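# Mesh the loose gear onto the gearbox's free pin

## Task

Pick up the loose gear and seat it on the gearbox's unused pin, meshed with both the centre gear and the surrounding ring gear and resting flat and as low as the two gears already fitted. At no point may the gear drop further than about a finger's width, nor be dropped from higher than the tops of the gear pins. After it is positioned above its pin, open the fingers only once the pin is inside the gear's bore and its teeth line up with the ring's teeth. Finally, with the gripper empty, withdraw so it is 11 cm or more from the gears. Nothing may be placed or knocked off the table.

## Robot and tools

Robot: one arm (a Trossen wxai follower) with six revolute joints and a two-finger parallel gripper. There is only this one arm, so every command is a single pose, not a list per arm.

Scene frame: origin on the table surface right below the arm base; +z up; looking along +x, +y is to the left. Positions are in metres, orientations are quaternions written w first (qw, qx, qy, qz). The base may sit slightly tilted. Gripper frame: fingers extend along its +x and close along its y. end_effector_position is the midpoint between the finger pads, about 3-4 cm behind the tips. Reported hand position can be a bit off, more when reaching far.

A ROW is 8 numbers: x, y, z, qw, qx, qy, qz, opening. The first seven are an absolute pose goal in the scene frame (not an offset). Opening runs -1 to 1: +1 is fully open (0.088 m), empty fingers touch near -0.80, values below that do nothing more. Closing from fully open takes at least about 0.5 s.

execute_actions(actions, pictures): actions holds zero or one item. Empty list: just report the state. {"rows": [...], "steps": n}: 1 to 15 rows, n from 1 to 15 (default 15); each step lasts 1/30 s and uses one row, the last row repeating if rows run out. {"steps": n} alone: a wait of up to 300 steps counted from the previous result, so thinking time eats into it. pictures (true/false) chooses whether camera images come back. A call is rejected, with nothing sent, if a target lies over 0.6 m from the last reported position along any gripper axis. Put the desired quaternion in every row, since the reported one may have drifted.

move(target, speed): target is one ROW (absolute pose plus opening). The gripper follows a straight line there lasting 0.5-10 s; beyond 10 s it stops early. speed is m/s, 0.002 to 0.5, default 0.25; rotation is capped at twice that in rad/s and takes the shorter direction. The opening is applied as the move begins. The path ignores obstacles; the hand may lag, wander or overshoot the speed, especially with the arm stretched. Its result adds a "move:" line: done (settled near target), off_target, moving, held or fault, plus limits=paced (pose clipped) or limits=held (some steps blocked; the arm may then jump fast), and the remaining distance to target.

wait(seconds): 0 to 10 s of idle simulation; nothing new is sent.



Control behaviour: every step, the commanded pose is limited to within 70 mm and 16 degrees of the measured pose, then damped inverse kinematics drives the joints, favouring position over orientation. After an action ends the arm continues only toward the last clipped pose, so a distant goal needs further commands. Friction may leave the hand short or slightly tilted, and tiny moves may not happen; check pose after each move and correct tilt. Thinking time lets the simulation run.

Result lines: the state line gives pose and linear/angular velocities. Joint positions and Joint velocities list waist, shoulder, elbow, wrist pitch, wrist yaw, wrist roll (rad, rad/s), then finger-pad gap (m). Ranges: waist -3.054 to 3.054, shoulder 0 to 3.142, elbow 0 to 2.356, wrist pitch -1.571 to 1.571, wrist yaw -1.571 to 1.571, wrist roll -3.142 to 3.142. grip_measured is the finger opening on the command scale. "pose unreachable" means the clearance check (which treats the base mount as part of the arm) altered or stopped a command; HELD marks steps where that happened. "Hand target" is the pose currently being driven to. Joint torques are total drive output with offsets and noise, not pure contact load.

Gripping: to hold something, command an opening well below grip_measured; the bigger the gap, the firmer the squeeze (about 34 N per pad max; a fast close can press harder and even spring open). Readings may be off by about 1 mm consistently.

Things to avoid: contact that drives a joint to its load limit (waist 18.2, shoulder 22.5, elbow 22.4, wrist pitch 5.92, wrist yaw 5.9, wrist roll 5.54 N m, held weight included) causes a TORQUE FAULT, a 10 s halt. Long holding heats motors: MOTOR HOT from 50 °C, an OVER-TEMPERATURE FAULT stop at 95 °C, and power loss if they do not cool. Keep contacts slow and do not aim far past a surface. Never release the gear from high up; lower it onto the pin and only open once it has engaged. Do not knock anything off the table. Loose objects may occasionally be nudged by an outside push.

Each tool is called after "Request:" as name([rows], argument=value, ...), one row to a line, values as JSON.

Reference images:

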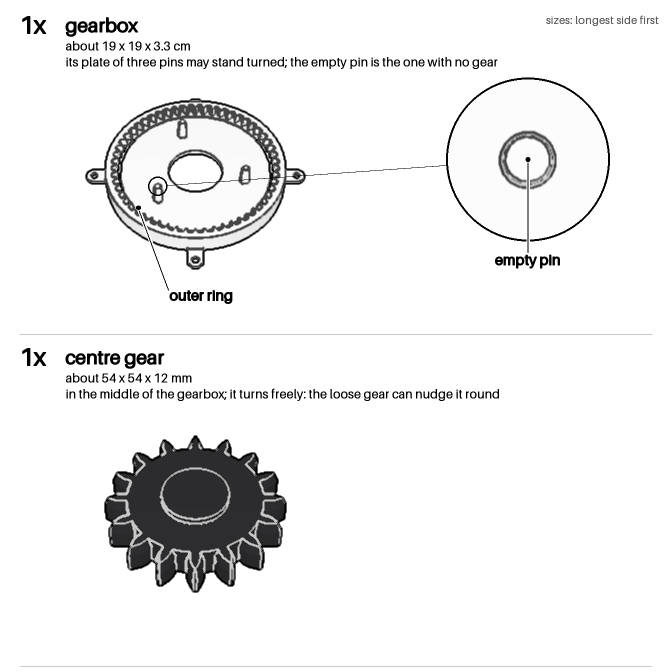

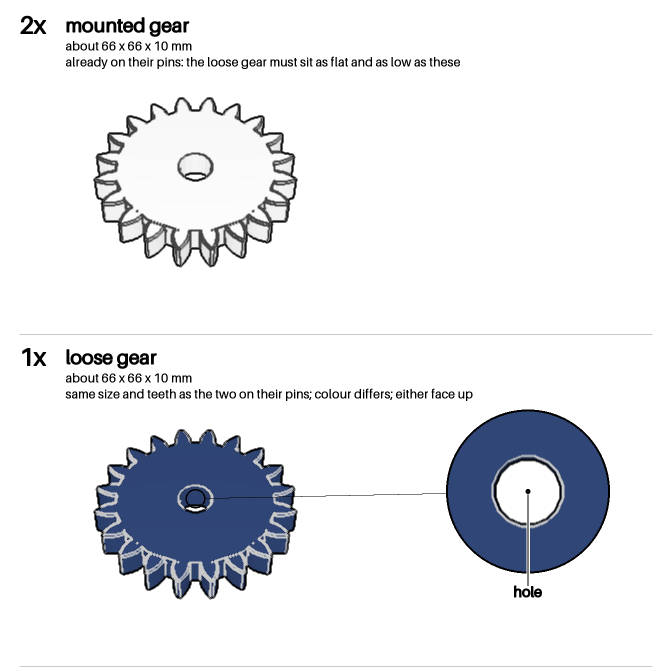

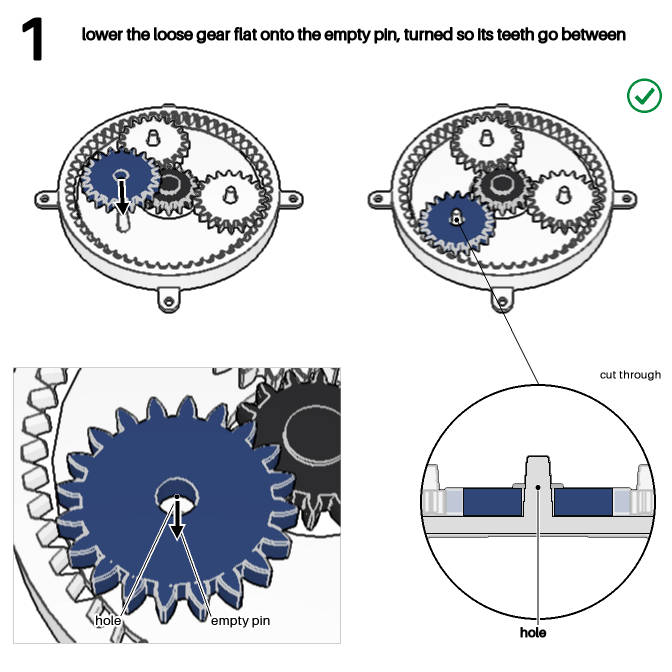

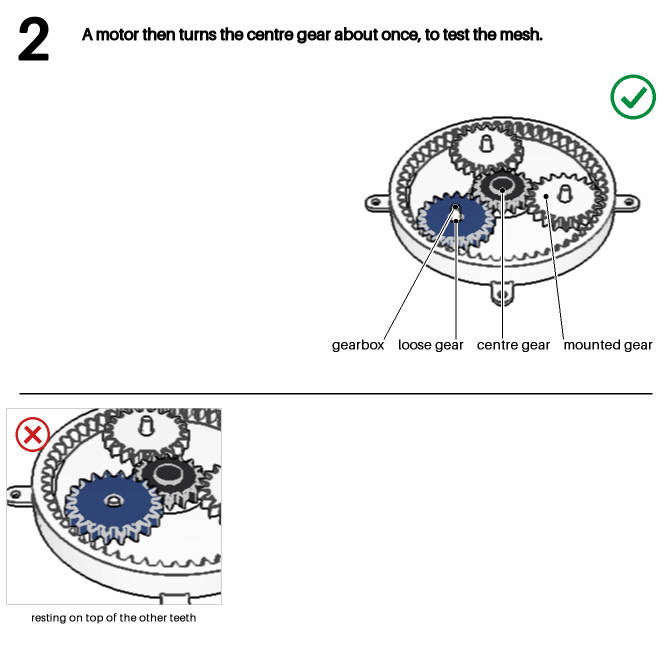

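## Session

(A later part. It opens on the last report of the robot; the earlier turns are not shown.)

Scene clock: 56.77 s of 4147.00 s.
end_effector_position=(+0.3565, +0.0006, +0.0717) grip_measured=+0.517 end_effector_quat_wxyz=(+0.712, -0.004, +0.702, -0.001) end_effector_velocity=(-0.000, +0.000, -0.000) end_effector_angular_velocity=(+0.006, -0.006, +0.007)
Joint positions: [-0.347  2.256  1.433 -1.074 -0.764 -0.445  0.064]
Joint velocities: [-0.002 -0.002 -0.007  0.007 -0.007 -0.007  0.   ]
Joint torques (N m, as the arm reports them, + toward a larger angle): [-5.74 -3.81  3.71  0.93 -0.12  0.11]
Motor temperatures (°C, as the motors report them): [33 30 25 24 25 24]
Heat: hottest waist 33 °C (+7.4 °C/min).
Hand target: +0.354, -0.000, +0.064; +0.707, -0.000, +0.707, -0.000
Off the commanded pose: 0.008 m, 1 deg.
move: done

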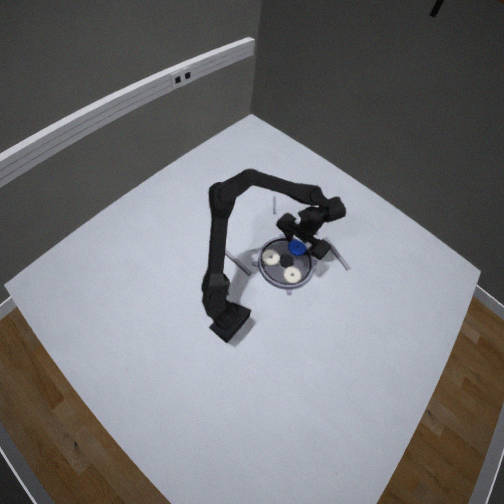

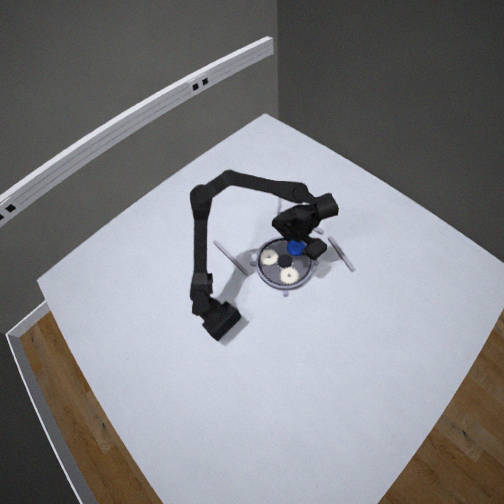

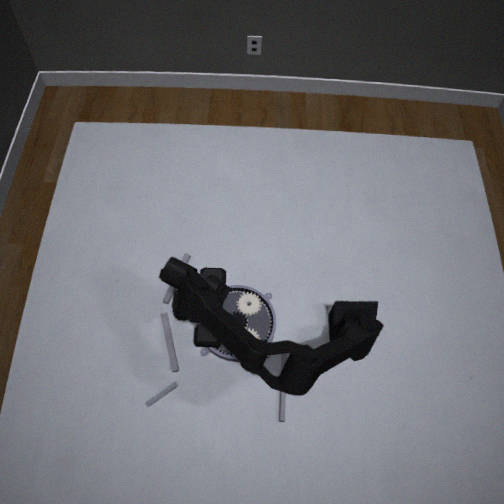

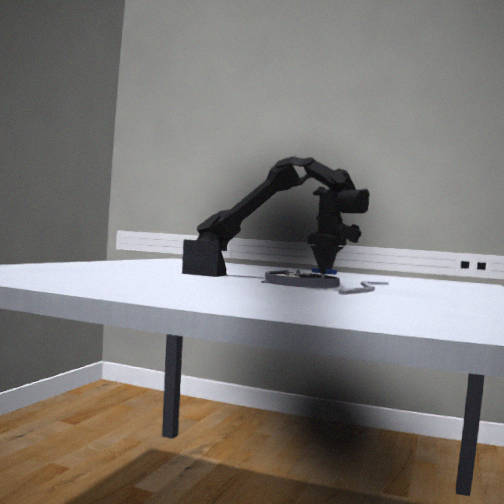

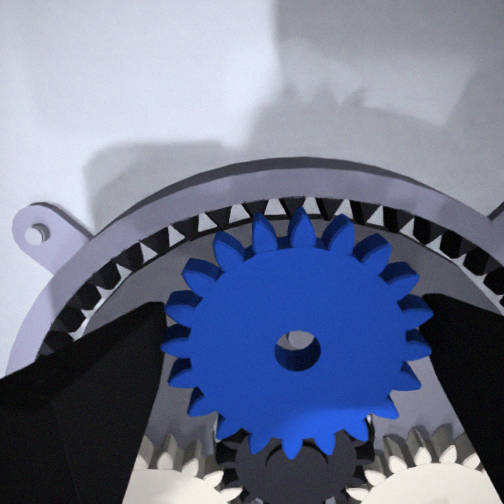

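Request:
move(target=[0.355,-0.004,0.066,0.707,0,0.707,0,0.1], speed=0.01)

Scene clock: 59.00 s of 4147.00 s.
end_effector_position=(+0.3562, -0.0013, +0.0719) grip_measured=+0.516 end_effector_quat_wxyz=(+0.713, -0.004, +0.701, +0.000) end_effector_velocity=(-0.002, +0.000, -0.000) end_effector_angular_velocity=(+0.010, +0.003, -0.003)
Joint positions: [-0.351  2.26   1.432 -1.072 -0.766 -0.45   0.064]
Joint velocities: [-0.002  0.002 -0.002 -0.007 -0.007 -0.007  0.   ]
Joint torques (N m, as the arm reports them, + toward a larger angle): [-6.31 -3.09  5.61  0.22  0.02 -0.09]
Motor temperatures (°C, as the motors report them): [33 30 25 25 25 24]
Heat: hottest waist 33 °C (+7.1 °C/min).
Hand target: +0.355, -0.004, +0.066; +0.707, -0.000, +0.707, -0.000
Off the commanded pose: 0.007 m, 1 deg.
move: done

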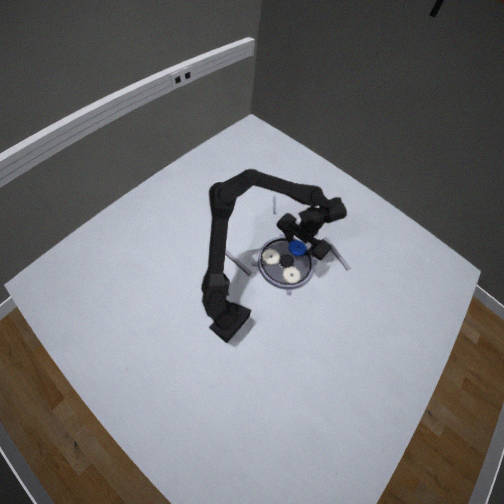

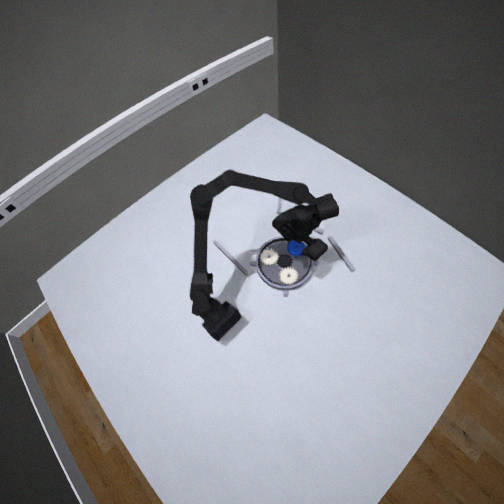

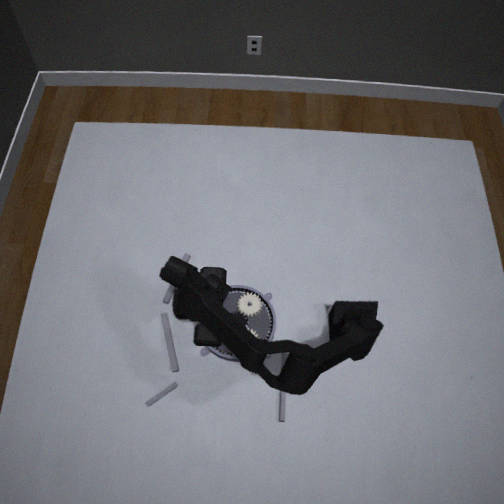

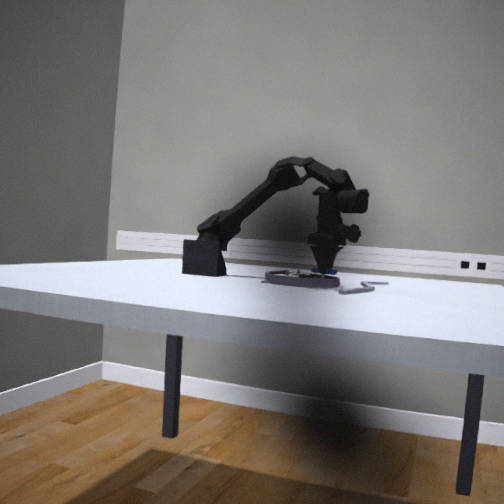

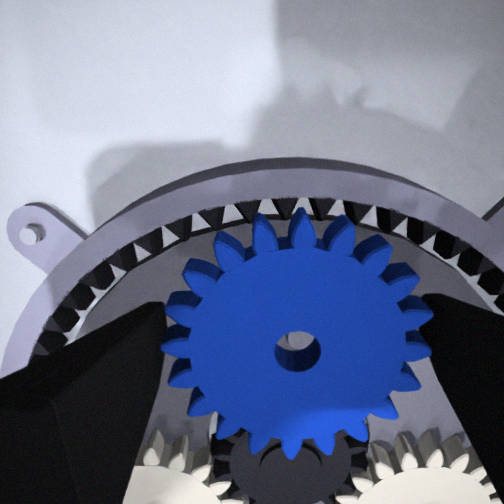

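Request:
move(target=[0.355,-0.006,0.08,0.707,0,0.707,0,0.1], speed=0.02)

Request:
move(target=[0.354,-0.006,0.064,0.707,0,0.707,0,0.1], speed=0.02)

Scene clock: 60.97 s of 4147.00 s.
end_effector_position=(+0.3533, -0.0032, +0.0781) grip_measured=+0.515 end_effector_quat_wxyz=(+0.706, +0.001, +0.708, +0.001) end_effector_velocity=(-0.006, +0.000, -0.001) end_effector_angular_velocity=(+0.008, +0.028, -0.008)
Joint positions: [-0.368  2.274  1.462 -1.132 -0.758 -0.486  0.064]
Joint velocities: [-0.002  0.007  0.002 -0.037  0.007 -0.022 -0.002]
Joint torques (N m, as the arm reports them, + toward a larger angle): [-7.33 -4.25  6.69  0.04  0.07 -0.1 ]
Motor temperatures (°C, as the motors report them): [33 30 25 24 25 24]
Heat: hottest waist 33 °C (+7.0 °C/min).
Hand target: +0.355, -0.006, +0.080; +0.707, +0.000, +0.707, +0.000
Off the commanded pose: 0.004 m, 0 deg.
move: done

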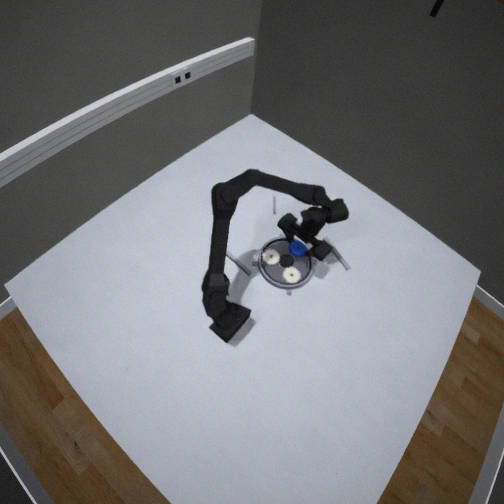

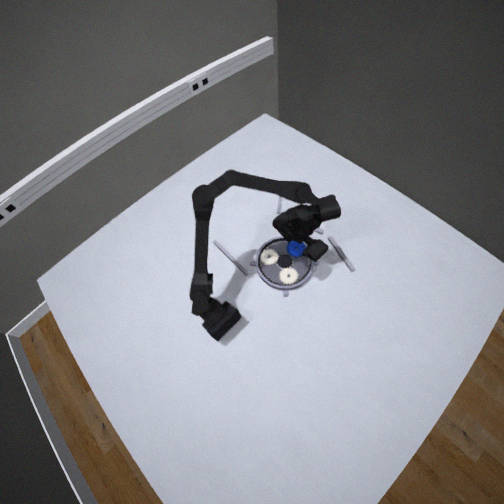

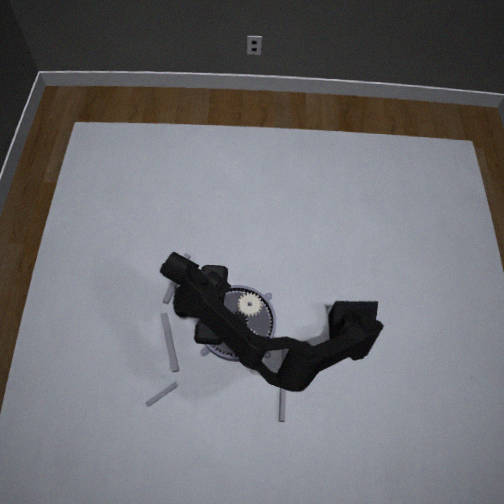

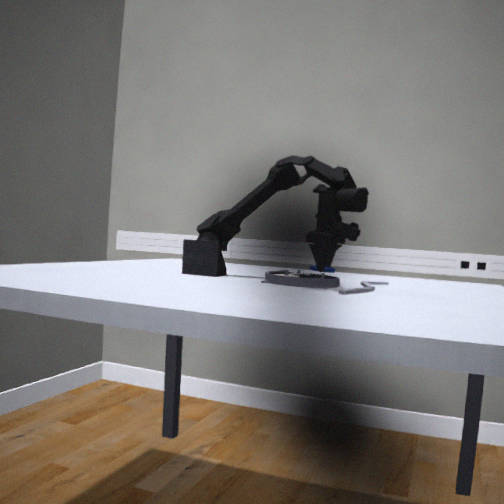

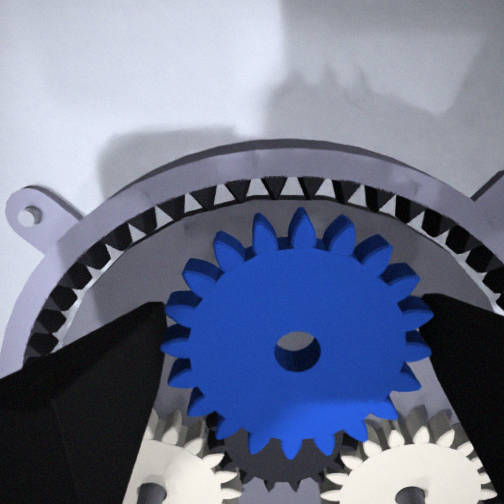

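Scene clock: 61.97 s of 4147.00 s.
end_effector_position=(+0.3558, -0.0039, +0.0663) grip_measured=+0.515 end_effector_quat_wxyz=(+0.708, -0.006, +0.706, +0.002) end_effector_velocity=(+0.003, +0.003, +0.002) end_effector_angular_velocity=(+0.016, -0.019, +0.014)
Joint positions: [-0.345  2.276  1.433 -1.067 -0.763 -0.458  0.064]
Joint velocities: [-0.002 -0.007 -0.002  0.007 -0.022 -0.007  0.002]
Joint torques (N m, as the arm reports them, + toward a larger angle): [-6.93 -4.29  4.47  0.43 -0.07  0.11]
Motor temperatures (°C, as the motors report them): [33 30 25 24 25 24]
Heat: hottest waist 33 °C (+7.0 °C/min).
Hand target: +0.354, -0.006, +0.064; +0.707, +0.000, +0.707, +0.000
Off the commanded pose: 0.004 m, 1 deg.
move: done

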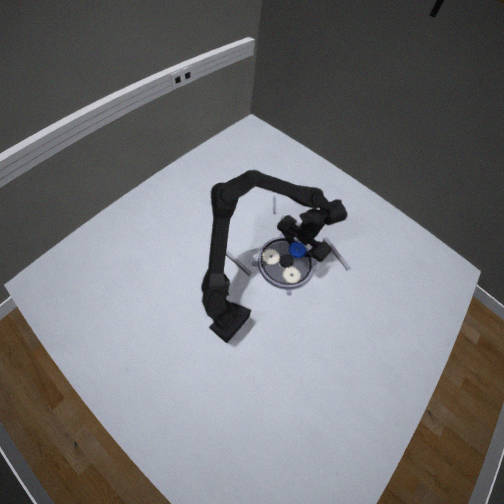

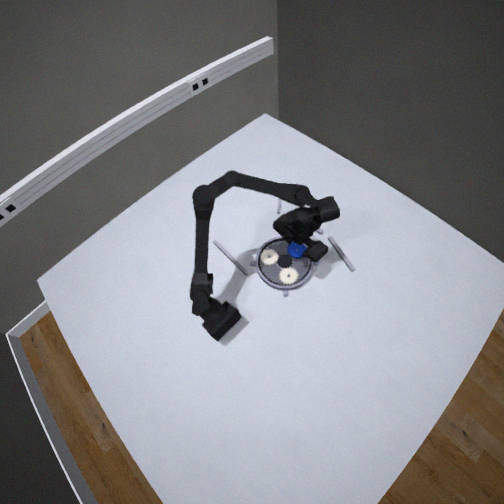

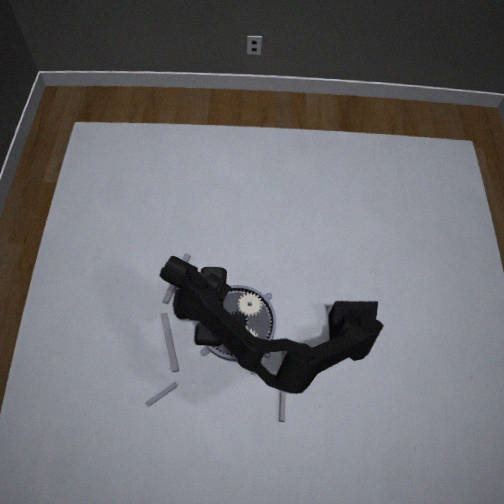

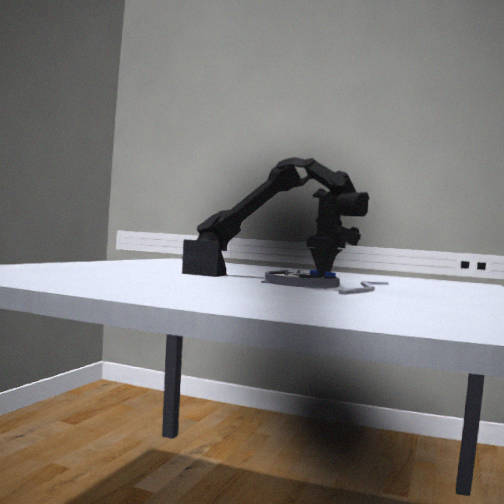

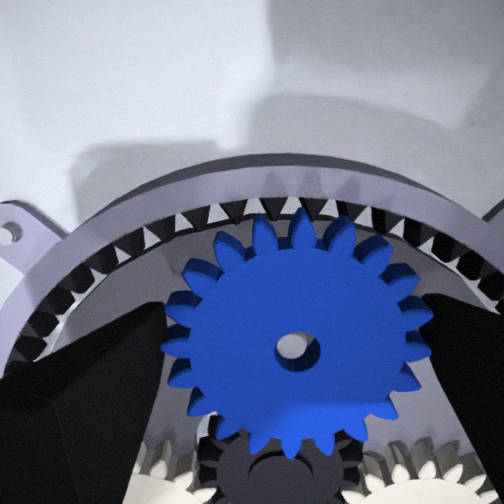

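Pin entered. Continue down.

Request:
move(target=[0.355,-0.005,0.045,0.707,0,0.707,0,0.1], speed=0.015)

Scene clock: 64.20 s of 4147.00 s.
end_effector_position=(+0.3558, -0.0039, +0.0518) grip_measured=+0.515 end_effector_quat_wxyz=(+0.710, -0.002, +0.704, -0.000) end_effector_velocity=(-0.002, +0.002, +0.001) end_effector_angular_velocity=(+0.024, -0.006, -0.006)
Joint positions: [-0.319  2.279  1.393 -0.995 -0.774 -0.411  0.064]
Joint velocities: [-0.007 -0.002 -0.007 -0.007 -0.022 -0.007 -0.   ]
Joint torques (N m, as the arm reports them, + toward a larger angle): [-5.87 -3.86  4.32  1.36 -0.07  0.21]
Motor temperatures (°C, as the motors report them): [33 30 25 25 25 24]
Heat: hottest waist 33 °C (+7.1 °C/min).
Hand target: +0.355, -0.005, +0.045; +0.707, -0.000, +0.707, +0.000
Off the commanded pose: 0.007 m, 1 deg.
move: done

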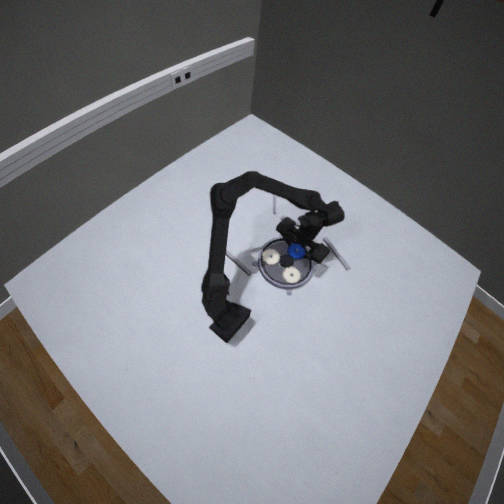

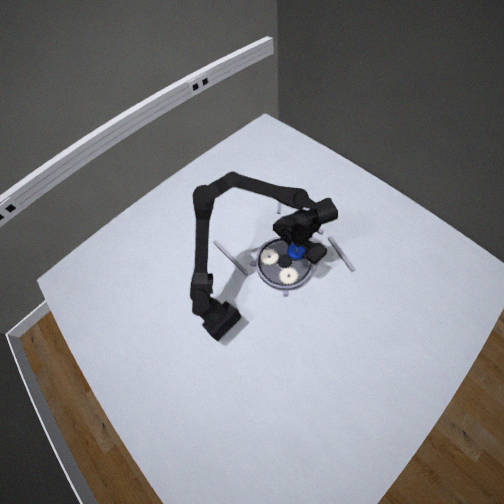

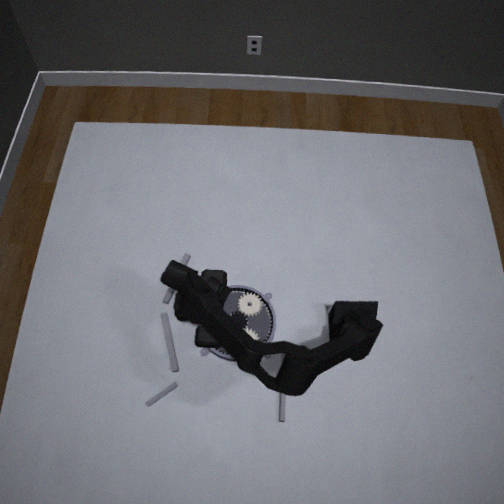

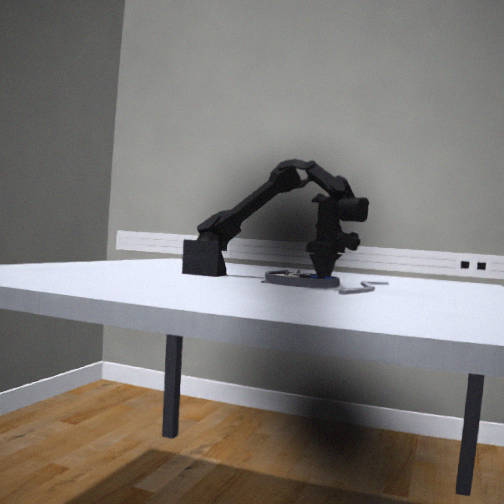

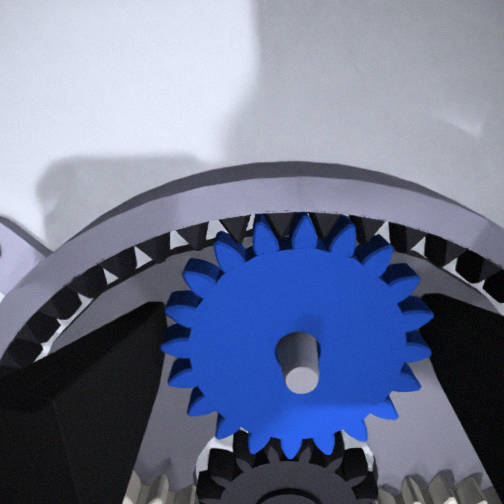

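Request:
execute_actions([
  {"rows":[[0.356,-0.004,0.052,0.707,0,0.707,0,0.9]],"steps":15},
], pictures=false)

Request:
move(target=[0.30,-0.004,0.22,0.707,0,0.707,0,0.9], speed=0.1)

Scene clock: 66.40 s of 4147.00 s.
end_effector_position=(+0.3544, -0.0020, +0.0528) grip_measured=+0.887 end_effector_quat_wxyz=(+0.708, +0.003, +0.707, -0.000) end_effector_velocity=(-0.001, +0.001, +0.001) end_effector_angular_velocity=(+0.009, +0.000, -0.014)
Joint positions: [-0.319  2.279  1.397 -1.013 -0.778 -0.414  0.082]
Joint velocities: [-0.002 -0.002 -0.002 -0.007 -0.007  0.007  0.004]
Joint torques (N m, as the arm reports them, + toward a larger angle): [-6.74 -4.1   6.23  0.39  0.13 -0.11]
Motor temperatures (°C, as the motors report them): [33 30 25 25 25 24]
Heat: hottest waist 33 °C (+7.1 °C/min).
Hand target: +0.356, -0.004, +0.052; +0.707, +0.000, +0.707, -0.000
Off the commanded pose: 0.003 m, 0 deg.
Steps of this call (steps 1 to 51: nothing new was sent; steps 52 to 66: all 15 steps of this action). Readings (end_effector_position):
52: (+0.3558, -0.0039, +0.0516)
53: (+0.3556, -0.0038, +0.0517)
55: (+0.3555, -0.0032, +0.0522)
59: (+0.3548, -0.0022, +0.0527)
66: the state above

Scene clock: 68.77 s of 4147.00 s.
end_effector_position=(+0.2987, -0.0048, +0.2146) grip_measured=+0.900 end_effector_quat_wxyz=(+0.728, -0.012, +0.685, -0.018) end_effector_velocity=(-0.003, +0.006, -0.001) end_effector_angular_velocity=(+0.017, +0.010, +0.011)
Joint positions: [-0.675  2.124  1.62  -1.57  -0.628 -0.774  0.083]
Joint velocities: [ 0.002 -0.007 -0.007 -0.022 -0.007 -0.022  0.001]
Joint torques (N m, as the arm reports them, + toward a larger angle): [-5.96 -4.45  7.16  0.17  0.08 -0.09]
Motor temperatures (°C, as the motors report them): [34 31 25 25 25 24]
Heat: hottest waist 34 °C (+7.0 °C/min).
Hand target: +0.299, -0.004, +0.220; +0.731, -0.019, +0.681, -0.019
Off the commanded pose: 0.006 m, 4 deg.
joint sent to its limit — the command would take joint 4 (wrist pitch) past its lower limit, so that joint was sent only as far as its limit.
move: off_target

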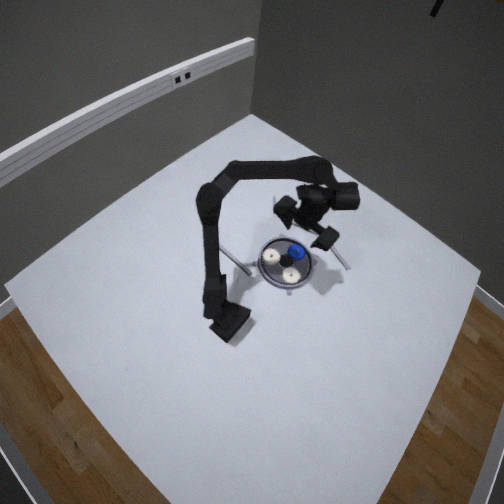

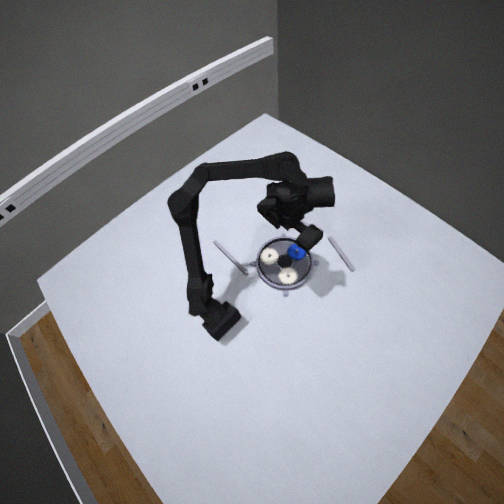

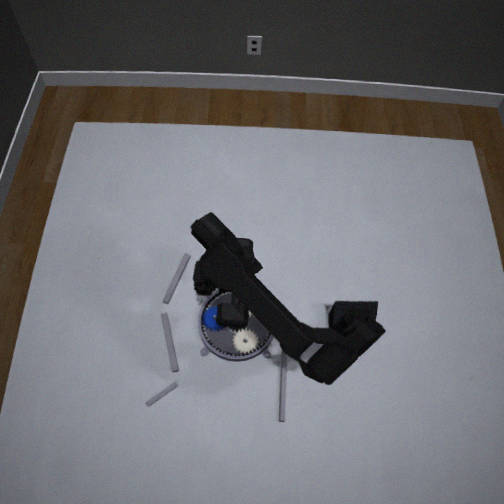

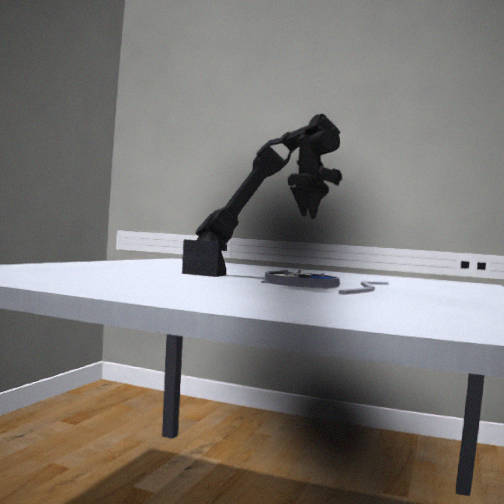

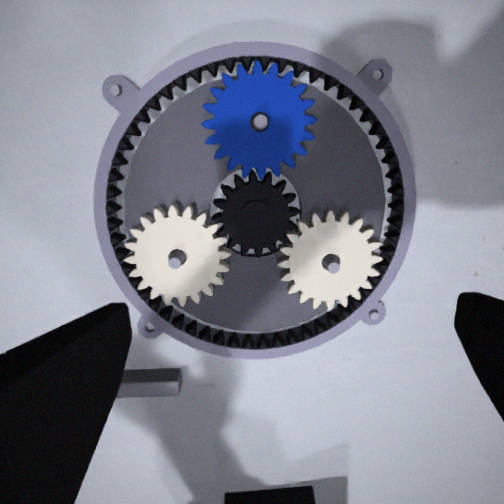

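Request:
finished_scene(scene=1)

The scene is finished: the task was done.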